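## Task

Place plate E01 on site 3 of carrier PC7, lying flat between the locators with its well A1 in the corner labelled A1. Push the carrier into rail tracks 13-18 far enough that the lamp behind those tracks comes on, and leave it seated down in the tracks. E07 and E10 stay in their nests, and sites 1 and 2 stay empty. Finally open the gripper and move the arm away.

## Robot and tools

Robot: one arm with six revolute joints (waist, shoulder, elbow, wrist pitch, wrist yaw, wrist roll) and a two-finger gripper. There is a single arm, so every command row covers just this one arm.

Scene layout: E07 (deep-well block) sits in nest S1, E10 (384-well plate) in S2, E01 (96-well plate) in S3. The nests form a row next to the apron, with S1 closest to the robot. Carrier PC7 lies loose on the apron in front of the rails and may be slid and straightened there; its site 1 is the one beside the handle. The rails have tracks 1 to 18, numbered on the apron, with track 1 on the left as seen from the arm's base. On any labelled item, well A1 sits at the labelled short end, in the corner farther from the labelled long side. Occasionally a part in the gripper gets a brief tug, or a loose object gets nudged.

Frame: scene coordinates have their origin on the table surface straight under the arm base; +z is up, and +y lies to the left when facing along +x. The base may be slightly tilted against the table.

Tool execute_actions, argument actions: a list holding at most one item. An empty list only reports the current state. An item with rows is a motion: rows is a list of 1 to 15 rows, and steps (1 to 15, default 15) is how many control steps of 1/30 s it runs. Each row is used for one step; if there are fewer rows than steps, the last row is repeated. An item with only steps (up to 300) is a wait that sends nothing new; the time you spend replying counts toward it. Optional pictures (true/false) chooses whether camera images come back; by default they do. A refused call moves nothing.

Row layout: 7 numbers, each in [-1, 1]. The first six are joint offsets in the order waist, shoulder, elbow, wrist pitch, wrist yaw, wrist roll. They are not absolute angles: each is an offset from the joint angles printed in the most recent result that lists them (before any result in the scene lists them, and for later calls within the same reply, the offset counts from where the arm is as the action begins). Offsets are never relative to the previous row. Scale: 1.0 equals 1.264 rad (waist), 1.32 (shoulder), 1.276 (elbow), 1.83 (wrist pitch), 1.686 (wrist yaw), 2.022 (wrist roll). The seventh number is the gripper opening, absolute: +1 fully open, -1 closed.

Joint ranges (rad): waist -2.880 to 2.880, shoulder 0.000 to 3.142, elbow 0.000 to 3.019, wrist pitch -1.693 to 1.571, wrist yaw -1.571 to 1.571, wrist roll -2.094 to 2.094. A target more than 0.019 rad beyond a range end gets the call refused. True ends may differ by up to 0.019 rad; a target past the true end is clipped there, and the result may say "joint sent to its limit" (possibly about an earlier action still running). Absence of that line does not prove there is more room.

Speed: each step the target sent to a joint stays within a fixed lead of its measured angle (0.264 rad waist, 0.32 shoulder, 0.276 elbow, 0.33 wrist pitch, 0.186 wrist yaw, 0.522 wrist roll), so big offsets take several steps. If targets would move the gripper over 70 mm from where it is, all joints are scaled back. Very small commanded moves of a few mm may not move the hand at all.

Sagging: sending zeros can let the arm droop further each action. To hold a posture, in the first call of a reply send offsets that lead back to the angles you want, then zeros in later calls of that reply, and enlarge the aim if a joint keeps falling short. Zero rows are not a pause; they pull the arm back to the reference angles. Between calls the arm keeps heading for the last row sent until it nearly stops or a step is HELD; the simulation runs on while you think.

Gripping: grip_measured reports finger opening on the same scale as the command. Away from the ends, fingers go to where grip_measured equals your number. To hold a part, command about 0.03 below grip_measured; a smaller margin grips more gently. Readings may be off by roughly 1 mm, constant through a scene. Each pad pushes about 50-62 N at most (less on some grippers, and less on parts under about 2 mm thick), with brief higher peaks on first contact.

Result lines: Joint positions and Joint velocities give the six joints (rad, rad/s), then finger pad gap (m, m/s; 0.094 m fully open). Joint torques list each drive's total output with a fixed offset, factor and noise; friction can mimic or mask loads. "joint command not followed" means a clearance check altered or stopped targets (mounting blocks and posts count as part of the arm). HELD marks steps whose row was not fully sent. MOTOR HOT appears from 85 °C; at 100 °C an OVER-TEMPERATURE FAULT drops the arm until it cools, so avoid holding loads for long.

Tool zoom_image: camera (cam_head_left, cam_head_right or cam_wrist) and region [x0, y0, x1, y1] in pixels of that camera's latest image, origin top-left, at most 504 by 504. Image sizes: head cameras 504x504 pinhole (left fx=fy=460.985, cx 253.465, cy 252.427; right fx=fy=458.35, cx 253.17, cy 251.962), wrist 616x616 fisheye (f 200.873, cx 306.815, cy 308.545, up to 95 degrees).

Tool finished_scene: argument scene, the number of the current scene. Replying with no tool call ends everything.

Avoid: knocking anything off the table, dropping or slipping parts, slamming, hard collisions and very forceful pushes, and jerky, effortful motion.

Each tool is called after "Call:" by a JSON object that holds its "name" and its "arguments".

## Session

Call:
{"name": "execute_actions", "arguments": {"actions": []}}

Scene clock: 0.00 s of 6600.00 s.
grip_measured=+1.000
Joint positions: [0.354 1.371 0.778 0.042 1.167 0.938 0.094]
Joint velocities: [ 0.005 -0.005 -0.017 -0.007 -0.007 -0.007  0.   ]
Joint torques (N m, as the arm reports them, + toward a larger angle): no reading
Motor temperatures (°C, as the motors report them): [22 22 26 23 19 22]

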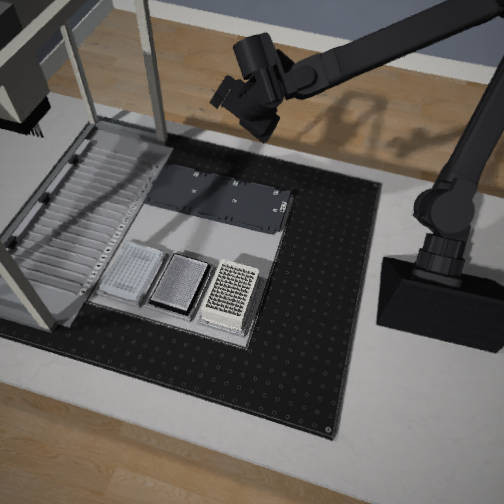

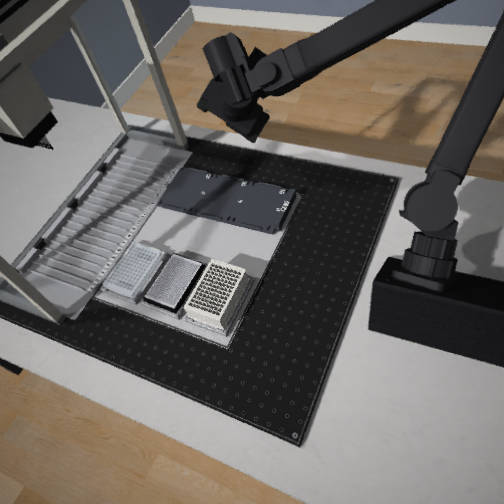

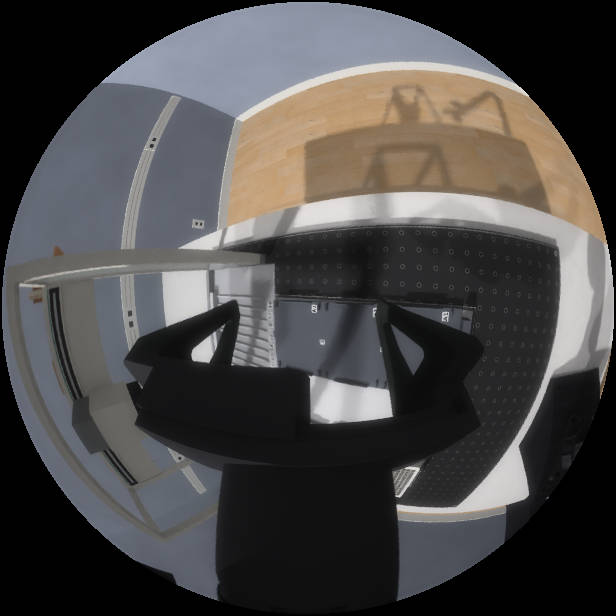

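Call:
{"name": "execute_actions", "arguments": {"actions": [{"rows":[[0.02,0.02,0.06,-0.05,-0.03,-0.07,1],[0.04,0.05,0.12,-0.1,-0.06,-0.14,1],[0.06,0.1,0.2,-0.2,-0.1,-0.25,1],[0.08,0.15,0.27,-0.3,-0.14,-0.35,1],[0.1,0.2,0.34,-0.4,-0.18,-0.45,1],[0.12,0.25,0.4,-0.5,-0.22,-0.55,1],[0.14,0.3,0.47,-0.6,-0.25,-0.65,1],[0.155,0.36,0.54,-0.7,-0.277,-0.75,1],[0.155,0.42,0.6,-0.7,-0.277,-0.85,1],[0.155,0.48,0.67,-0.7,-0.277,-1,1],[0.155,0.55,0.74,-0.7,-0.277,-1,1],[0.155,0.6,0.82,-0.7,-0.277,-1,1],[0.155,0.66,0.82,-0.7,-0.277,-1,1],[0.155,0.72,0.82,-0.7,-0.277,-1,1],[0.155,0.78,0.82,-0.7,-0.277,-1,1]]}], "pictures": false}}

Call:
{"name": "execute_actions", "arguments": {"actions": [{"steps":45}]}}

Call:
{"name": "zoom_image", "arguments": {"camera": "cam_head_left", "region": [60,140,310,340]}}

Scene clock: 9.93 s of 6600.00 s.
grip_measured=+1.000
Joint positions: [ 0.525  1.948  1.451 -0.825  0.711  0.1    0.094]
Joint velocities: [ 0.23   1.841  1.726 -1.951 -0.037 -1.853  0.   ]
Joint torques (N m, as the arm reports them, + toward a larger angle): [15.59 -7.97  9.07  1.03 -0.18 -0.03]
Motor temperatures (°C, as the motors report them): [22 22 27 23 19 22]
Steps of this call (steps 1 to 90: nothing new was sent; then 6.43 s passed at rest; steps 91 to 105: all 15 steps of this action). Readings (joint positions):
91: [0.354 1.371 0.781 0.028 1.145 0.918]
92: [0.356 1.374 0.795 -0.016 1.107 0.875]
94: [0.372 1.414 0.875 -0.177 1.012 0.735]
98: [0.432 1.570 1.085 -0.413 0.820 0.507]
105: the state above

Scene clock: 11.43 s of 6600.00 s.
grip_measured=+1.000
Joint positions: [ 0.544  2.412  1.785 -1.224  0.699 -1.075  0.094]
Joint velocities: [-0.015 -0.015  0.007 -0.002 -0.007 -0.022  0.   ]
Joint torques (N m, as the arm reports them, + toward a larger angle): [ 18.95 -15.02  10.02   0.2   -0.08  -0.09]
Motor temperatures (°C, as the motors report them): [22 22 27 23 19 22]
Steps of this call (steps 1 to 45: the robot went on to your last target). Readings (joint positions):
1: [0.532 2.012 1.511 -0.891 0.709 0.035]
2: [0.536 2.077 1.572 -0.959 0.707 -0.030]
4: [0.543 2.202 1.679 -1.064 0.706 -0.162]
8: [0.544 2.391 1.785 -1.188 0.702 -0.547]
45: the state above
The arm was judged still, so your last target was given up. Only a new action makes it travel on or press farther. Fingers that are still opening or closing keep moving.

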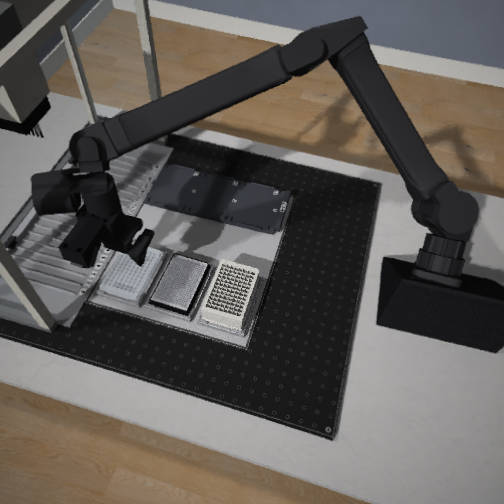

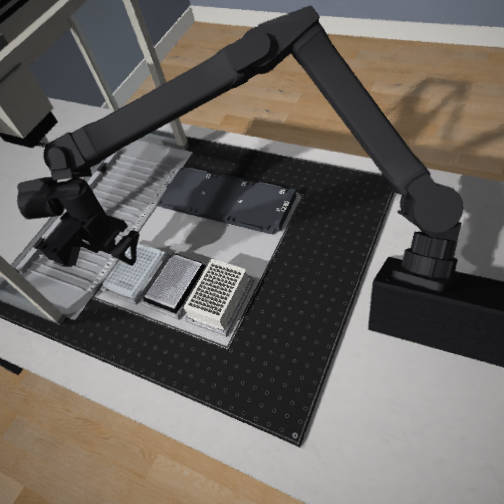

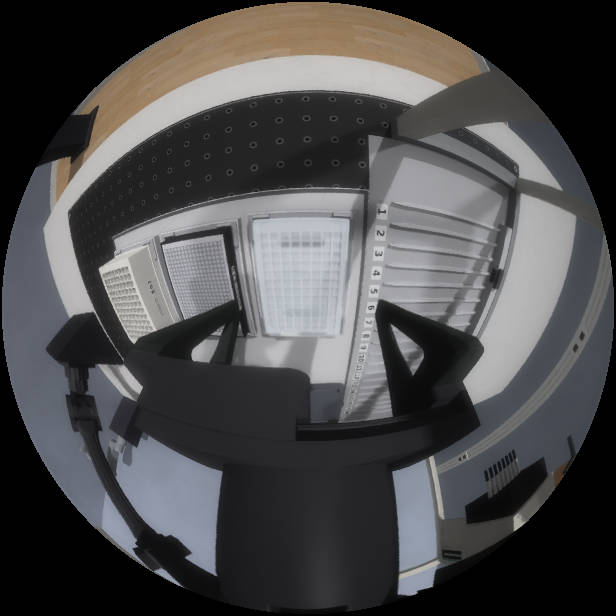

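Region (60, 140, 310, 340) of cam_head_left's 504x504 image, scaled by 2.016, with more detail than that image has; it fills the top 403 rows of this view, and the rest is white.

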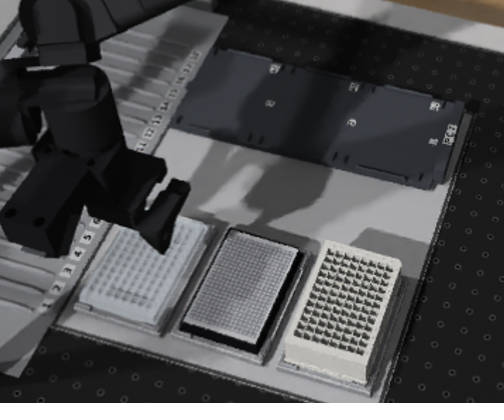

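Call:
{"name": "execute_actions", "arguments": {"actions": [{"rows":[[-0.01,0,-0.01,0.01,0,-0.01,1],[-0.02,0,-0.02,0.02,0,-0.015,1],[-0.025,0,-0.03,0.03,0.005,-0.02,1],[-0.03,0,-0.04,0.04,0.005,-0.025,1],[-0.04,0.01,-0.05,0.05,0.01,-0.03,1],[-0.045,0.01,-0.06,0.055,0.01,-0.035,1],[-0.056,0.015,-0.075,0.065,0.01,-0.042,1]]}], "pictures": false}}

Call:
{"name": "execute_actions", "arguments": {"actions": [{"steps":10}]}}

Scene clock: 16.03 s of 6600.00 s.
grip_measured=+1.000
Joint positions: [ 0.479  2.417  1.694 -1.124  0.714 -1.145  0.094]
Joint velocities: [-0.083 -0.024  0.002  0.042 -0.081  0.037  0.   ]
Joint torques (N m, as the arm reports them, + toward a larger angle): [ 18.21 -12.96   5.79   1.15  -0.08  -0.1 ]
Motor temperatures (°C, as the motors report them): [22 23 28 23 19 22]
Steps of this call (steps 1 to 90: nothing new was sent; then 1.10 s passed at rest; steps 91 to 105: all 15 steps of this action). Readings (joint positions):
91: [0.544 2.412 1.785 -1.224 0.699 -1.077]
92: [0.544 2.412 1.783 -1.220 0.699 -1.081]
94: [0.542 2.412 1.771 -1.196 0.704 -1.091]
98: [0.525 2.412 1.720 -1.138 0.712 -1.121]
105: the state above

Scene clock: 16.37 s of 6600.00 s.
grip_measured=+1.000
Joint positions: [ 0.477  2.417  1.694 -1.122  0.715 -1.151  0.094]
Joint velocities: [-0.005 -0.015  0.002 -0.007  0.037 -0.081  0.   ]
Joint torques (N m, as the arm reports them, + toward a larger angle): [ 17.72 -12.69   5.72   1.2   -0.08  -0.09]
Motor temperatures (°C, as the motors report them): [22 23 28 23 19 22]
Steps of this call (steps 1 to 10: the robot went on to your last target). Readings (joint positions):
1: [0.477 2.417 1.694 -1.123 0.715 -1.147]
2: [0.477 2.417 1.694 -1.122 0.715 -1.147]
4: [0.477 2.417 1.694 -1.122 0.715 -1.149]
8: [0.477 2.417 1.694 -1.122 0.715 -1.150]
10: the state above

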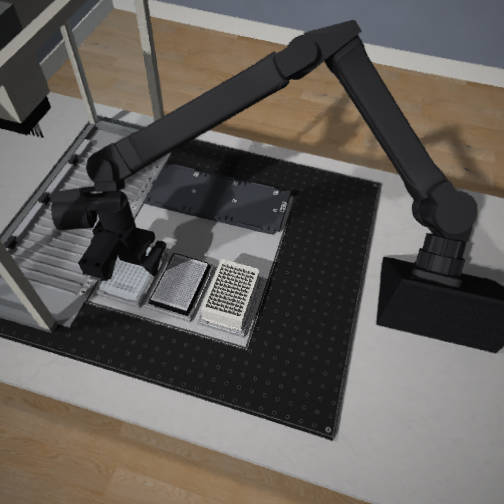

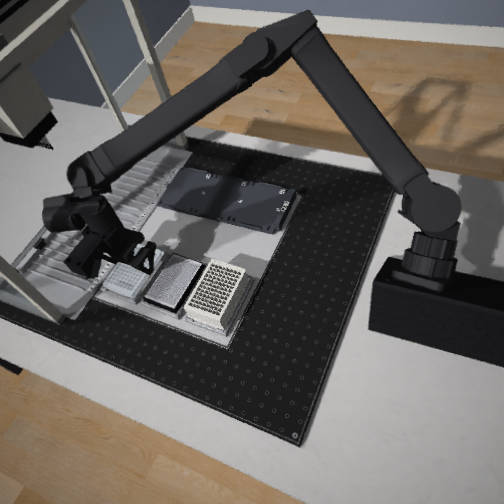

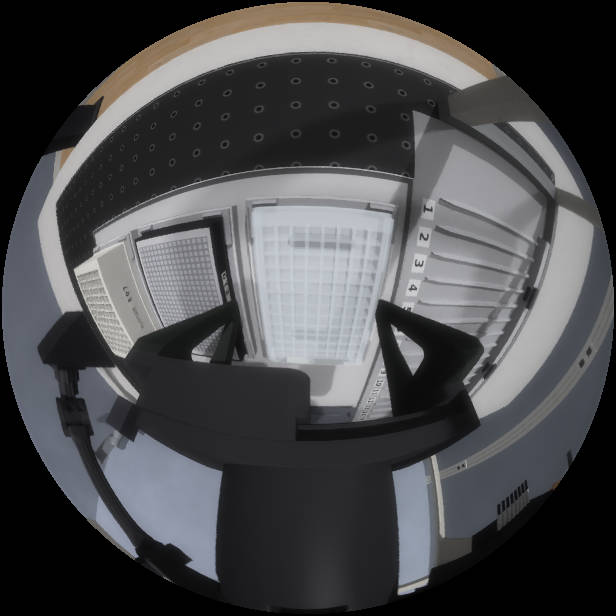

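Call:
{"name": "execute_actions", "arguments": {"actions": [{"rows":[[0,0,0.03,0.01,0,0.005,1],[0,0.01,0.045,0.015,0,0.012,1],[-0.01,0.02,0.058,0.019,0.002,0.012,1],[-0.02,0.03,0.058,0.019,0.002,0.012,1],[-0.024,0.038,0.058,0.019,0.002,0.012,1]]}], "pictures": false}}

Call:
{"name": "execute_actions", "arguments": {"actions": [{"steps":10}]}}

Scene clock: 18.97 s of 6600.00 s.
grip_measured=+1.000
Joint positions: [ 0.468  2.437  1.731 -1.102  0.715 -1.136  0.094]
Joint velocities: [-0.015  0.005 -0.012 -0.002 -0.007 -0.037  0.   ]
Joint torques (N m, as the arm reports them, + toward a larger angle): [ 16.86 -11.94   9.31   1.15  -0.03   0.08]
Motor temperatures (°C, as the motors report them): [22 23 28 23 19 22]
Steps of this call (steps 1 to 15: the robot went on to your last target; steps 16 to 63: nothing new was sent; steps 64 to 78: all 15 steps of this action). Readings (joint positions):
64: [0.477 2.417 1.694 -1.122 0.715 -1.151]
65: [0.477 2.417 1.695 -1.121 0.715 -1.149]
67: [0.477 2.420 1.704 -1.114 0.715 -1.144]
71: [0.474 2.431 1.730 -1.103 0.715 -1.139]
78: the state above

Scene clock: 19.30 s of 6600.00 s.
grip_measured=+1.000
Joint positions: [ 0.468  2.438  1.731 -1.102  0.715 -1.135  0.094]
Joint velocities: [-0.005 -0.005 -0.002 -0.017 -0.051  0.037  0.   ]
Joint torques (N m, as the arm reports them, + toward a larger angle): [ 16.77 -12.01   9.3    1.15  -0.03   0.08]
Motor temperatures (°C, as the motors report them): [22 23 28 23 19 22]
Steps of this call (steps 1 to 10: the robot went on to your last target). Readings (joint positions):
1: [0.468 2.438 1.731 -1.102 0.715 -1.136]
2: [0.468 2.438 1.731 -1.102 0.715 -1.136]
4: [0.468 2.438 1.731 -1.102 0.715 -1.136]
8: [0.468 2.438 1.731 -1.102 0.715 -1.135]
10: the state above

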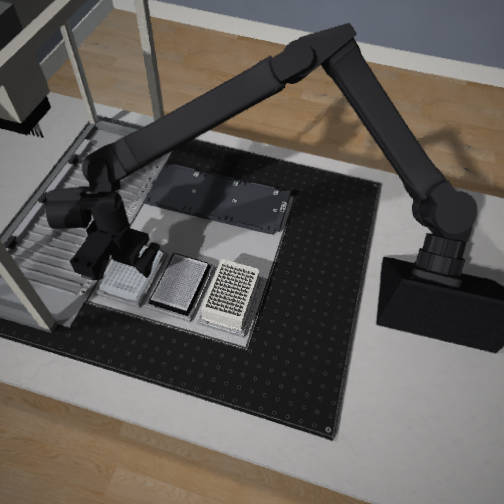

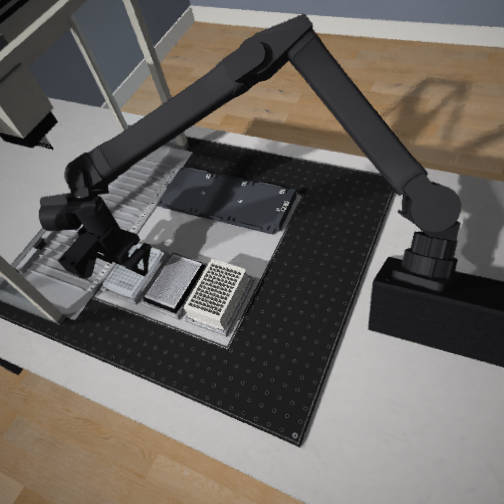

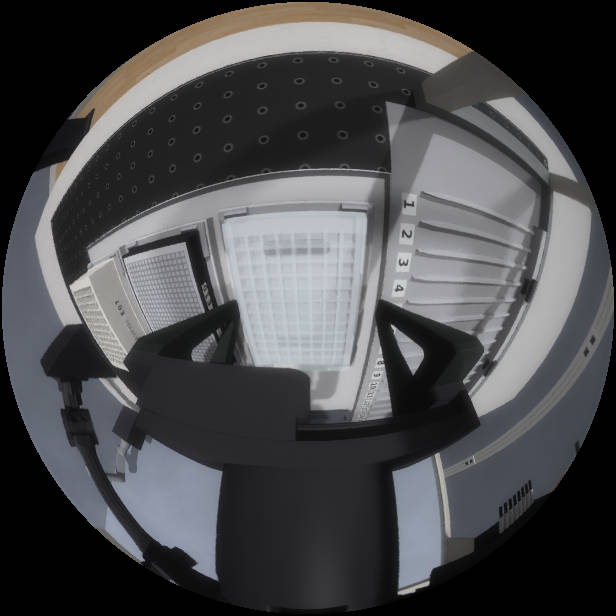

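Call:
{"name": "execute_actions", "arguments": {"actions": [{"rows":[[-0.015,0.022,0.03,-0.02,0,0,1],[-0.015,0.022,0.03,-0.02,0,0,1],[-0.015,0.036,0.03,-0.02,0,0,1]]}]}}

Scene clock: 21.17 s of 6600.00 s.
grip_measured=+1.000
Joint positions: [ 0.468  2.462  1.731 -1.123  0.715 -1.135  0.094]
Joint velocities: [-0.015 -0.015  0.017 -0.012  0.007 -0.007  0.   ]
Joint torques (N m, as the arm reports them, + toward a larger angle): [ 16.92 -12.14   9.21   0.02  -0.13   0.  ]
Motor temperatures (°C, as the motors report them): [22 23 28 23 19 22]
Steps of this call (steps 1 to 15: the robot went on to your last target; steps 16 to 41: nothing new was sent; steps 42 to 56: all 15 steps of this action). Readings (joint positions):
42: [0.468 2.438 1.731 -1.105 0.715 -1.135]
43: [0.468 2.438 1.731 -1.111 0.715 -1.135]
45: [0.468 2.441 1.731 -1.119 0.715 -1.135]
49: [0.468 2.452 1.731 -1.122 0.715 -1.135]
56: the state above

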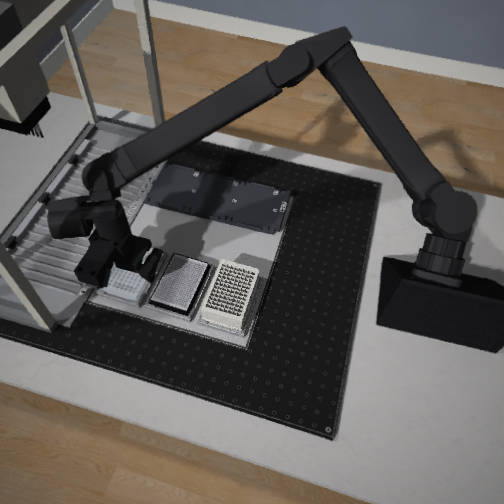

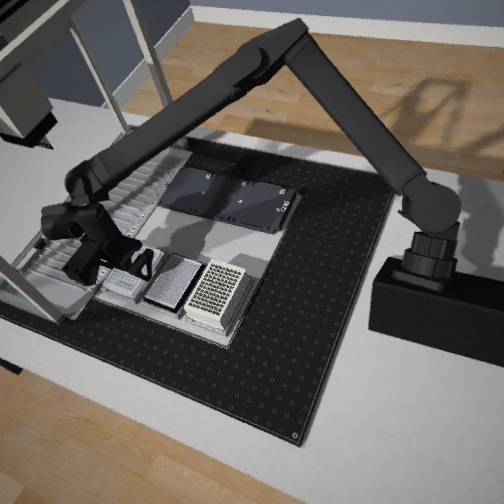

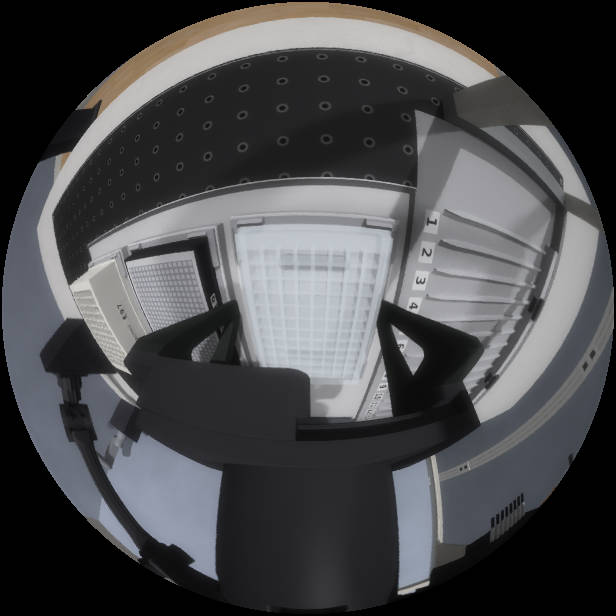

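Lower via waist to recentre in y.

Call:
{"name": "execute_actions", "arguments": {"actions": [{"rows":[[-0.035,0.01,0.03,0.013,0,0,1]]}]}}

Scene clock: 22.57 s of 6600.00 s.
grip_measured=+1.000
Joint positions: [ 0.462  2.462  1.734 -1.117  0.714 -1.135  0.094]
Joint velocities: [-0.005  0.005 -0.007  0.002 -0.037 -0.11   0.   ]
Joint torques (N m, as the arm reports them, + toward a larger angle): [ 15.1  -13.27   9.01   1.22  -0.08   0.  ]
Motor temperatures (°C, as the motors report them): [22 23 28 23 19 22]
Steps of this call (steps 1 to 15: the robot went on to your last target; steps 16 to 27: nothing new was sent; steps 28 to 42: all 15 steps of this action). Readings (joint positions):
28: [0.466 2.462 1.731 -1.122 0.715 -1.135]
29: [0.465 2.462 1.731 -1.120 0.715 -1.135]
31: [0.464 2.462 1.733 -1.118 0.714 -1.135]
35: [0.462 2.462 1.734 -1.117 0.714 -1.135]
42: the state above

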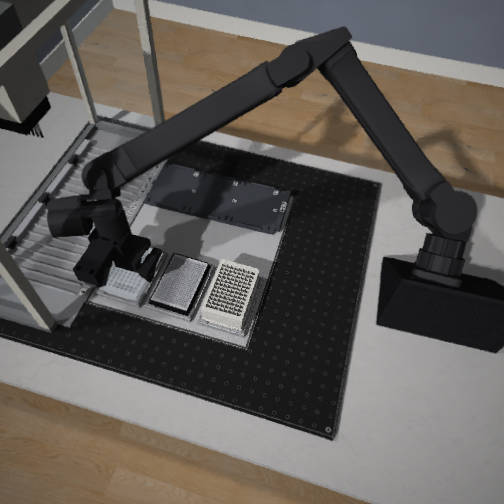

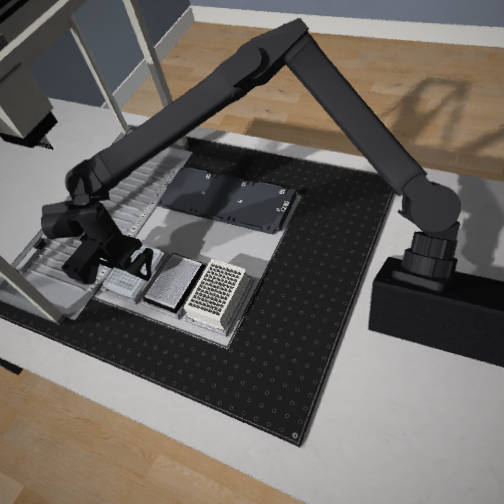

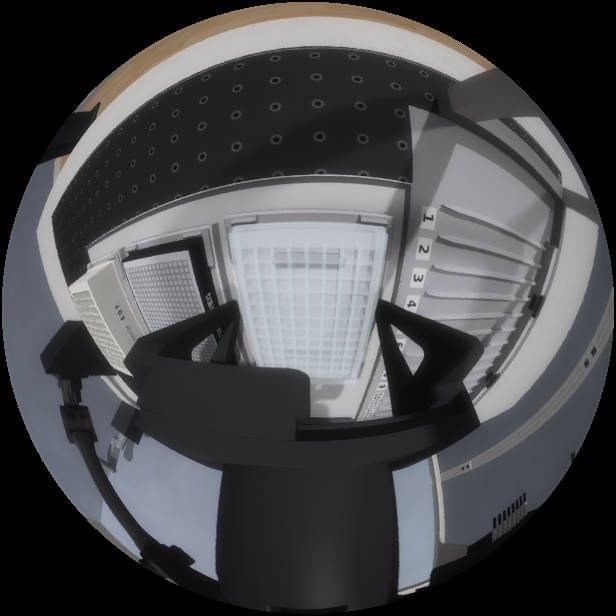

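Call:
{"name": "execute_actions", "arguments": {"actions": [{"rows":[[-0.023,-0.03,0.02,-0.011,0,0,1]]}], "pictures": false}}

Call:
{"name": "execute_actions", "arguments": {"actions": [{"rows":[[0,0,0.02,0,0,0,0.95],[0,0,0.02,0,0,0,0.9],[0,0,0.02,0,0,0,0.86],[0,0,0.02,0,0,0,0.83],[0,0,0.02,0,0,0,0.8],[0,0,0.02,0,0,0,0.77],[0,0,0.02,0,0,0,0.74],[0,0,0.02,0,0,0,0.71]]}]}}

Scene clock: 27.27 s of 6600.00 s.
grip_measured=+1.000
Joint positions: [ 0.455  2.443  1.734 -1.12   0.714 -1.135  0.094]
Joint velocities: [-0.005 -0.005  0.002  0.002 -0.051  0.051  0.   ]
Joint torques (N m, as the arm reports them, + toward a larger angle): [ 16.86 -15.75   8.22   0.07  -0.14   0.01]
Motor temperatures (°C, as the motors report them): [22 23 28 23 19 22]
Steps of this call (steps 1 to 15: the robot went on to your last target; steps 16 to 90: nothing new was sent; then 1.20 s passed at rest; steps 91 to 105: all 15 steps of this action). Readings (joint positions):
91: [0.462 2.460 1.734 -1.117 0.714 -1.135]
92: [0.462 2.459 1.734 -1.118 0.714 -1.135]
94: [0.460 2.455 1.734 -1.120 0.714 -1.135]
98: [0.456 2.447 1.734 -1.120 0.714 -1.135]
105: the state above

Scene clock: 27.77 s of 6600.00 s.
grip_measured=+0.725
Joint positions: [ 0.455  2.443  1.734 -1.13   0.708 -1.135  0.081]
Joint velocities: [-0.015  0.005 -0.012 -0.002 -0.037  0.081 -0.   ]
Joint torques (N m, as the arm reports them, + toward a larger angle): [ 18.64 -14.18   8.19   0.92   0.08   0.  ]
Motor temperatures (°C, as the motors report them): [22 23 28 23 19 22]
Steps of this call (steps 1 to 15: all 15 steps of this action). Readings (joint positions):
1: [0.455 2.443 1.734 -1.120 0.714 -1.135]
2: [0.455 2.443 1.734 -1.120 0.714 -1.135]
4: [0.455 2.443 1.734 -1.123 0.712 -1.135]
8: [0.455 2.443 1.734 -1.130 0.709 -1.135]
15: the state above

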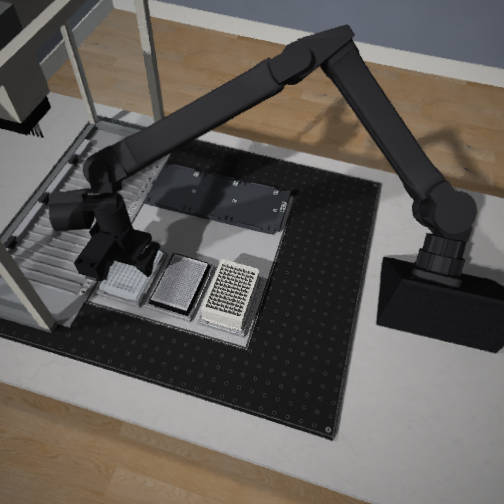

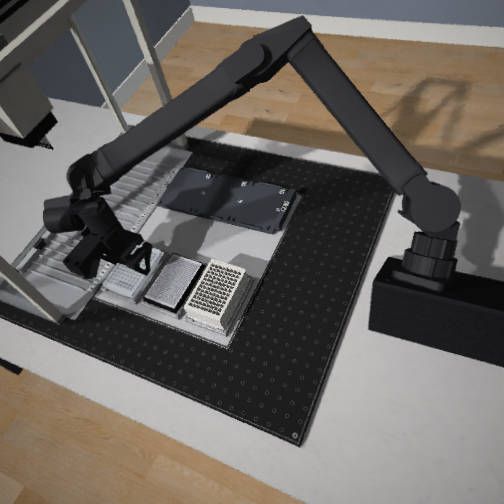

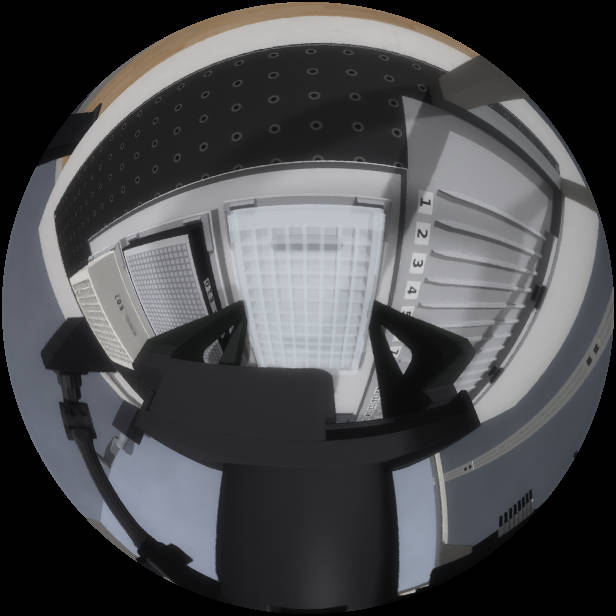

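Call:
{"name": "execute_actions", "arguments": {"actions": [{"rows":[[0.005,-0.005,0.02,0,0,0,0.69],[0.01,-0.01,0.02,0,0,0,0.69],[0.015,-0.017,0.02,-0.008,0,0.004,0.69],[0.02,-0.022,0.02,-0.012,0,0.006,0.69],[0.024,-0.026,0.02,-0.017,0,0.009,0.69],[0.028,-0.03,0.02,-0.022,-0.002,0.012,0.69],[0.032,-0.034,0.02,-0.027,-0.003,0.015,0.69],[0.036,-0.038,0.02,-0.032,-0.004,0.019,0.69],[0.04,-0.042,0.02,-0.038,-0.005,0.023,0.69]]}]}}

Scene clock: 30.03 s of 6600.00 s.
grip_measured=+0.712
Joint positions: [ 0.49   2.41   1.734 -1.182  0.702 -1.103  0.08 ]
Joint velocities: [ 0.083 -0.103  0.007 -0.007 -0.051  0.081 -0.001]
Joint torques (N m, as the arm reports them, + toward a larger angle): [ 19.25 -15.45   8.46   0.08  -0.23   0.11]
Motor temperatures (°C, as the motors report them): [23 23 28 23 19 22]
Steps of this call (steps 1 to 15: the robot went on to your last target; steps 16 to 53: nothing new was sent; steps 54 to 68: all 15 steps of this action). Readings (joint positions):
54: [0.455 2.443 1.734 -1.131 0.707 -1.135]
55: [0.455 2.443 1.734 -1.131 0.706 -1.135]
57: [0.455 2.443 1.734 -1.134 0.706 -1.135]
61: [0.462 2.437 1.734 -1.149 0.706 -1.125]
68: the state above

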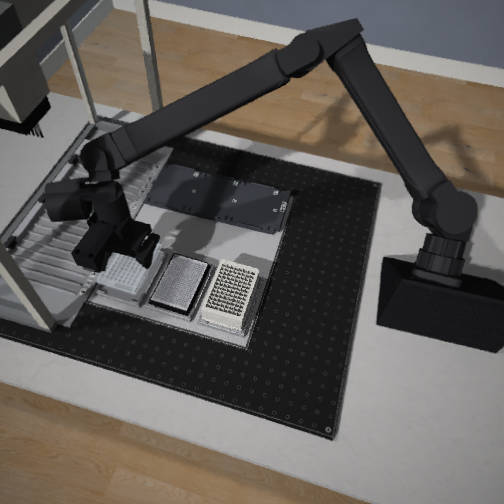

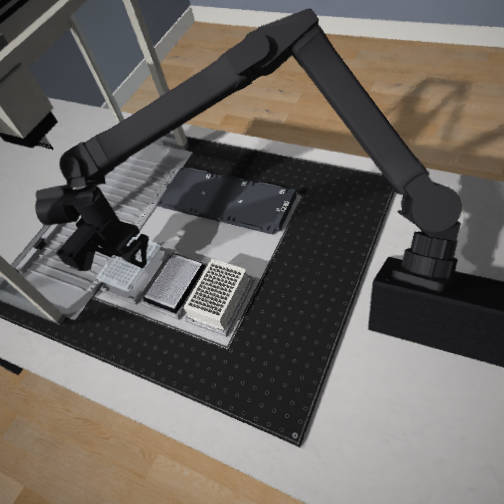

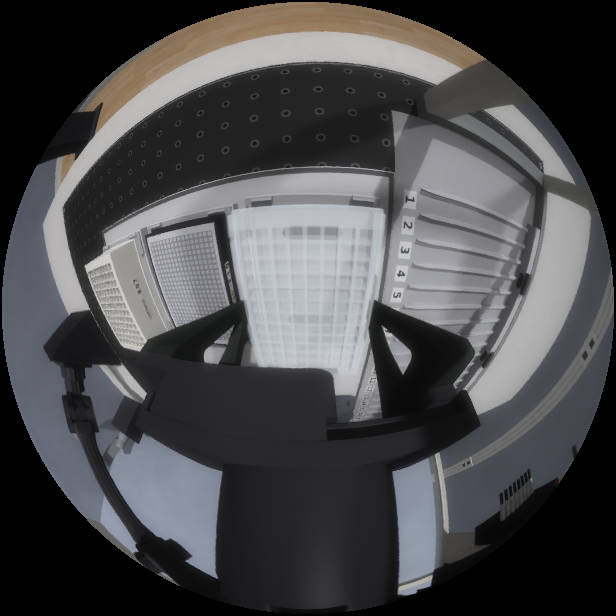

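Call:
{"name": "execute_actions", "arguments": {"actions": [{"rows":[[-0.01,-0.025,0,0,0,-0.01,0.68],[-0.02,-0.04,-0.005,0,0,-0.02,0.68],[-0.035,-0.055,-0.01,0,0.004,-0.035,0.68],[-0.05,-0.07,-0.02,0.005,0.006,-0.05,0.68],[-0.07,-0.09,-0.03,0.005,0.008,-0.065,0.68],[-0.09,-0.11,-0.04,0.01,0.01,-0.08,0.68],[-0.11,-0.13,-0.05,0.01,0.012,-0.095,0.68],[-0.13,-0.15,-0.06,0.015,0.014,-0.11,0.68],[-0.15,-0.17,-0.07,0.015,0.016,-0.125,0.68],[-0.17,-0.19,-0.075,0.02,0.018,-0.14,0.68],[-0.19,-0.21,-0.08,0.02,0.02,-0.155,0.68],[-0.205,-0.23,-0.085,0.025,0.022,-0.17,0.68],[-0.22,-0.245,-0.09,0.025,0.024,-0.18,0.68],[-0.23,-0.255,-0.095,0.031,0.025,-0.19,0.68],[-0.24,-0.263,-0.097,0.031,0.025,-0.2,0.68]]}], "pictures": false}}

Call:
{"name": "execute_actions", "arguments": {"actions": [{"steps":20}]}}

Scene clock: 34.00 s of 6600.00 s.
grip_measured=+0.712
Joint positions: [ 0.31   2.202  1.651 -1.168  0.733 -1.323  0.08 ]
Joint velocities: [-0.669 -0.679 -0.164  0.11   0.037 -0.593 -0.   ]
Joint torques (N m, as the arm reports them, + toward a larger angle): [ 16.21 -15.6    4.97   1.01  -0.03  -0.08]
Motor temperatures (°C, as the motors report them): [23 23 28 23 19 22]
Steps of this call (steps 1 to 15: the robot went on to your last target; steps 16 to 90: nothing new was sent; then 0.47 s passed at rest; steps 91 to 105: all 15 steps of this action). Readings (joint positions):
91: [0.496 2.405 1.734 -1.183 0.702 -1.100]
92: [0.496 2.404 1.734 -1.183 0.702 -1.106]
94: [0.490 2.395 1.728 -1.183 0.705 -1.131]
98: [0.450 2.341 1.693 -1.183 0.714 -1.195]
105: the state above

Scene clock: 34.67 s of 6600.00 s.
grip_measured=+0.712
Joint positions: [ 0.173  2.041  1.62  -1.141  0.747 -1.497  0.08 ]
Joint velocities: [-0.005 -0.005  0.002 -0.007 -0.007  0.007 -0.001]
Joint torques (N m, as the arm reports them, + toward a larger angle): [ 18.26 -11.17   5.2    1.12  -0.22  -0.08]
Motor temperatures (°C, as the motors report them): [23 23 28 23 19 22]
Steps of this call (steps 1 to 20: the robot went on to your last target). Readings (joint positions):
1: [0.287 2.179 1.645 -1.163 0.736 -1.345]
2: [0.263 2.155 1.639 -1.157 0.738 -1.369]
4: [0.218 2.108 1.629 -1.147 0.742 -1.416]
8: [0.160 2.048 1.628 -1.141 0.747 -1.464]
20: the state above

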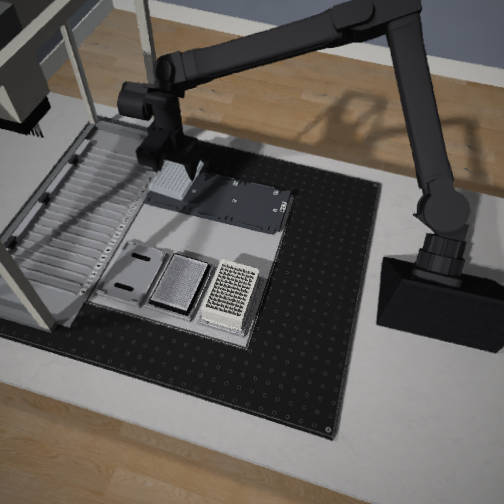

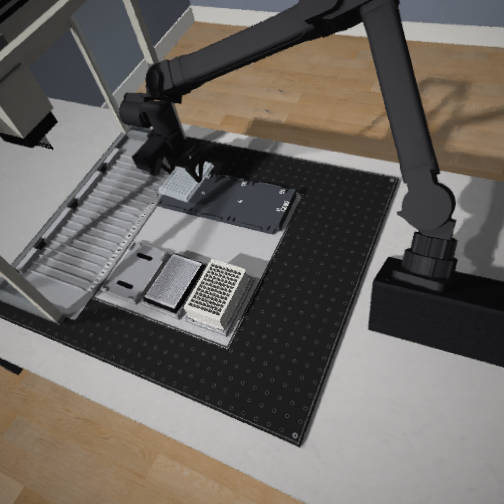

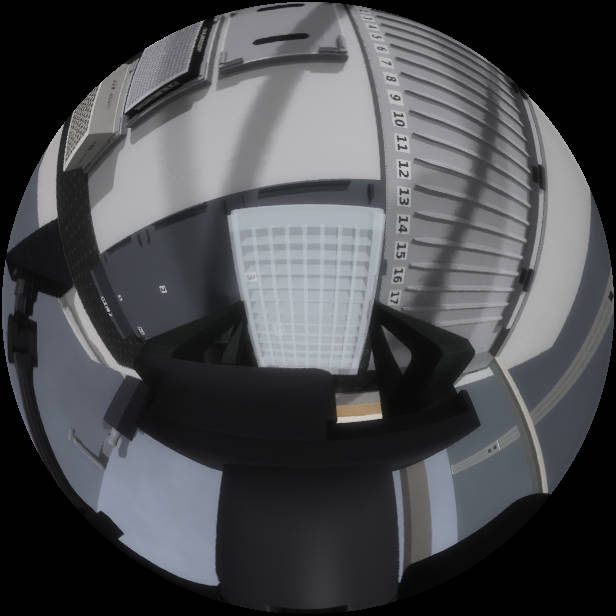

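Call:
{"name": "execute_actions", "arguments": {"actions": [{"rows":[[0,0.02,0.01,0.008,0,-0.01,0.68],[0,0.027,0.01,0.011,0,-0.015,0.68],[0,0.034,0.01,0.014,0,-0.02,0.68],[0,0.04,0.01,0.02,0,-0.024,0.68]]}]}}

Scene clock: 36.50 s of 6600.00 s.
grip_measured=+0.712
Joint positions: [ 0.173  2.076  1.62  -1.122  0.747 -1.535  0.08 ]
Joint velocities: [-0.015 -0.005 -0.007 -0.012  0.051 -0.037 -0.001]
Joint torques (N m, as the arm reports them, + toward a larger angle): [ 17.26 -11.83   6.93   1.12  -0.13  -0.08]
Motor temperatures (°C, as the motors report them): [23 23 28 23 19 22]
Steps of this call (steps 1 to 15: the robot went on to your last target; steps 16 to 40: nothing new was sent; steps 41 to 55: all 15 steps of this action). Readings (joint positions):
41: [0.173 2.041 1.620 -1.141 0.747 -1.501]
42: [0.173 2.042 1.620 -1.141 0.747 -1.504]
44: [0.173 2.045 1.620 -1.134 0.747 -1.514]
48: [0.173 2.062 1.620 -1.122 0.747 -1.527]
55: the state above

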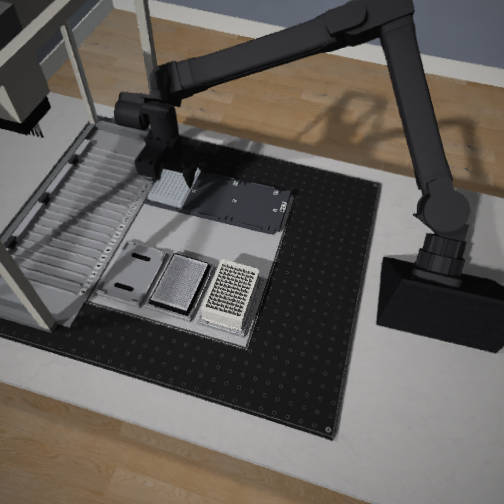

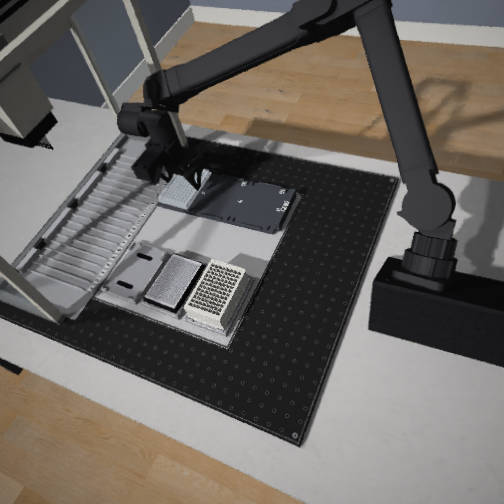

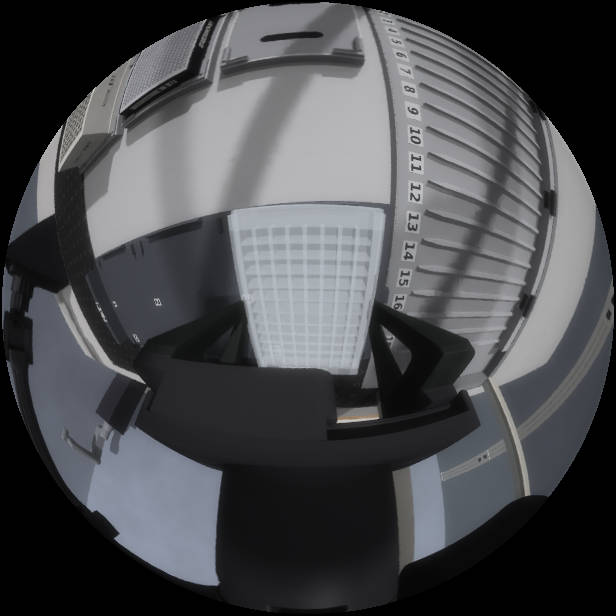

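Call:
{"name": "execute_actions", "arguments": {"actions": [{"rows":[[-0.027,0.01,0.01,0.022,0,-0.017,0.68]]}]}}

Call:
{"name": "zoom_image", "arguments": {"camera": "cam_wrist", "region": [190,150,430,390]}}

Scene clock: 38.70 s of 6600.00 s.
grip_measured=+0.712
Joint positions: [ 0.161  2.076  1.62  -1.096  0.745 -1.557  0.08 ]
Joint velocities: [-0.005 -0.015 -0.007 -0.007 -0.007 -0.022 -0.001]
Joint torques (N m, as the arm reports them, + toward a larger angle): [ 14.99 -12.02   6.89   1.08  -0.08  -0.12]
Motor temperatures (°C, as the motors report them): [23 23 28 23 19 22]
Steps of this call (steps 1 to 15: the robot went on to your last target; steps 16 to 51: nothing new was sent; steps 52 to 66: all 15 steps of this action). Readings (joint positions):
52: [0.172 2.076 1.620 -1.117 0.747 -1.541]
53: [0.171 2.076 1.620 -1.110 0.747 -1.544]
55: [0.167 2.076 1.620 -1.101 0.747 -1.550]
59: [0.161 2.076 1.620 -1.096 0.745 -1.556]
66: the state above

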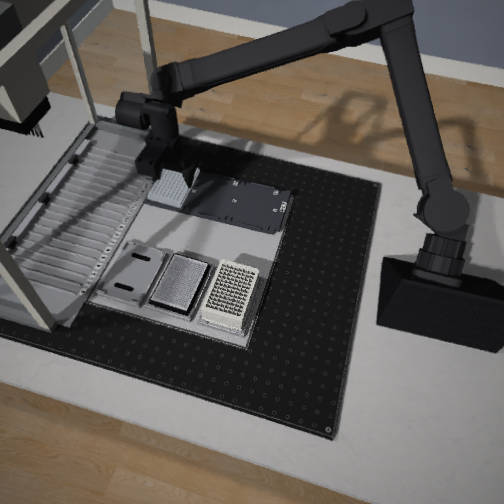

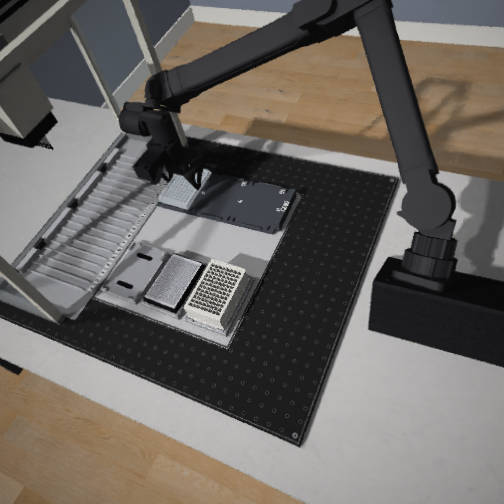

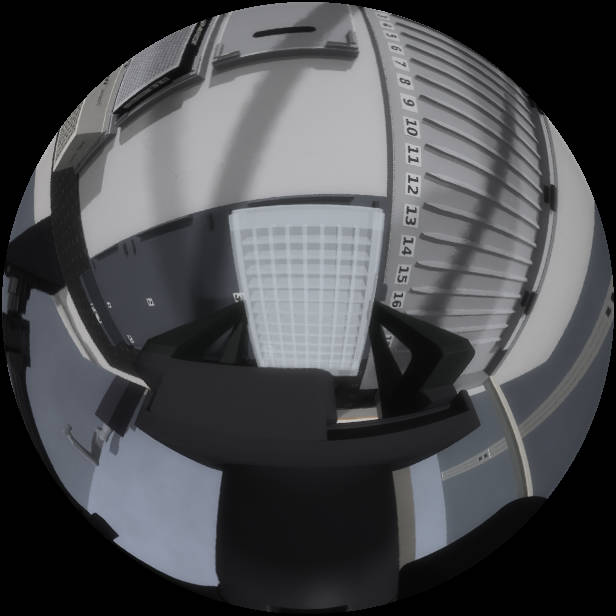

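Region (190, 150, 430, 390) of cam_wrist's 616x616 image, scaled by 2.100, with more detail than that image has.

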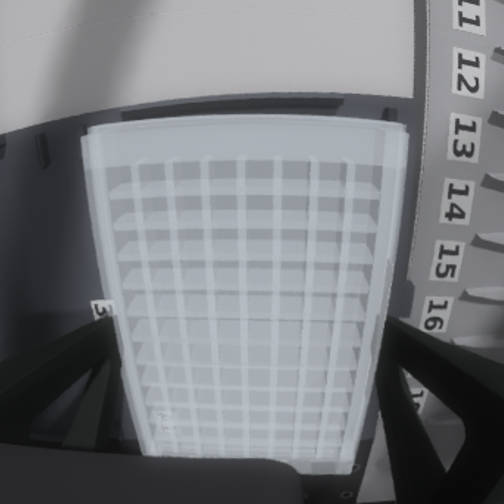

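Call:
{"name": "execute_actions", "arguments": {"actions": [{"rows":[[0.012,0,0.01,0,-0.002,-0.027,0.68]]}]}}

Call:
{"name": "zoom_image", "arguments": {"camera": "cam_wrist", "region": [190,150,430,390]}}

Call:
{"name": "zoom_image", "arguments": {"camera": "cam_head_right", "region": [140,140,260,230]}}

Scene clock: 42.00 s of 6600.00 s.
grip_measured=+0.712
Joint positions: [ 0.162  2.076  1.62  -1.096  0.743 -1.6    0.08 ]
Joint velocities: [-0.015 -0.005  0.007 -0.007 -0.066  0.066  0.001]
Joint torques (N m, as the arm reports them, + toward a larger angle): [ 18.48 -13.25   6.9    0.6   -0.18  -0.1 ]
Motor temperatures (°C, as the motors report them): [23 23 28 23 19 22]
Steps of this call (steps 1 to 15: the robot went on to your last target; steps 16 to 84: nothing new was sent; steps 85 to 99: all 15 steps of this action). Readings (joint positions):
85: [0.162 2.076 1.620 -1.096 0.745 -1.563]
86: [0.162 2.076 1.620 -1.096 0.745 -1.569]
88: [0.162 2.076 1.620 -1.096 0.744 -1.581]
92: [0.162 2.076 1.620 -1.096 0.743 -1.594]
99: the state above

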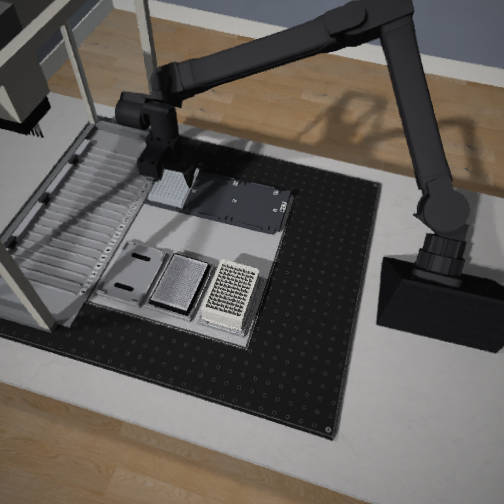

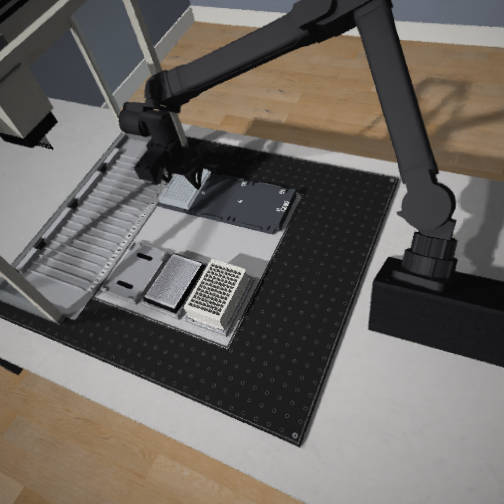

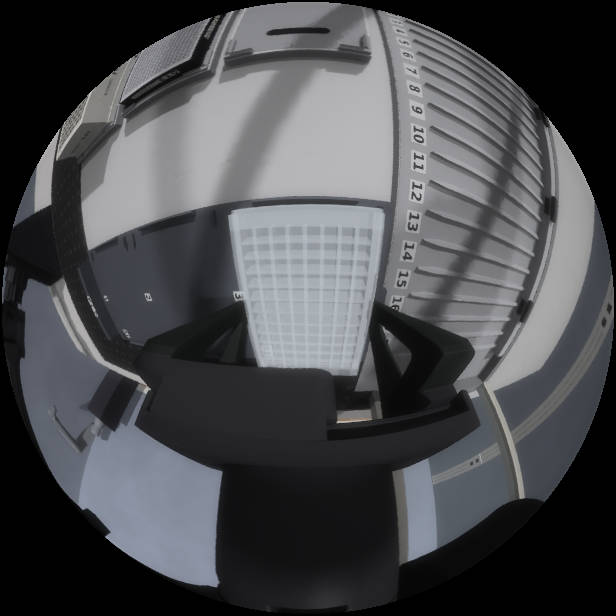

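Region (190, 150, 430, 390) of cam_wrist's 616x616 image, scaled by 2.100, with more detail than that image has.

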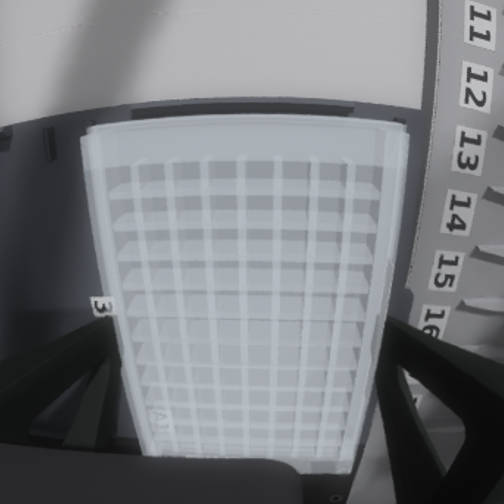

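Region (140, 140, 260, 230) of cam_head_right's 504x504 image, scaled by 4.200, with more detail than that image has; it fills the top 378 rows of this view, and the rest is white.

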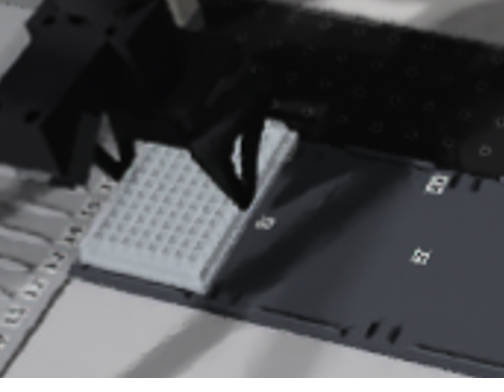

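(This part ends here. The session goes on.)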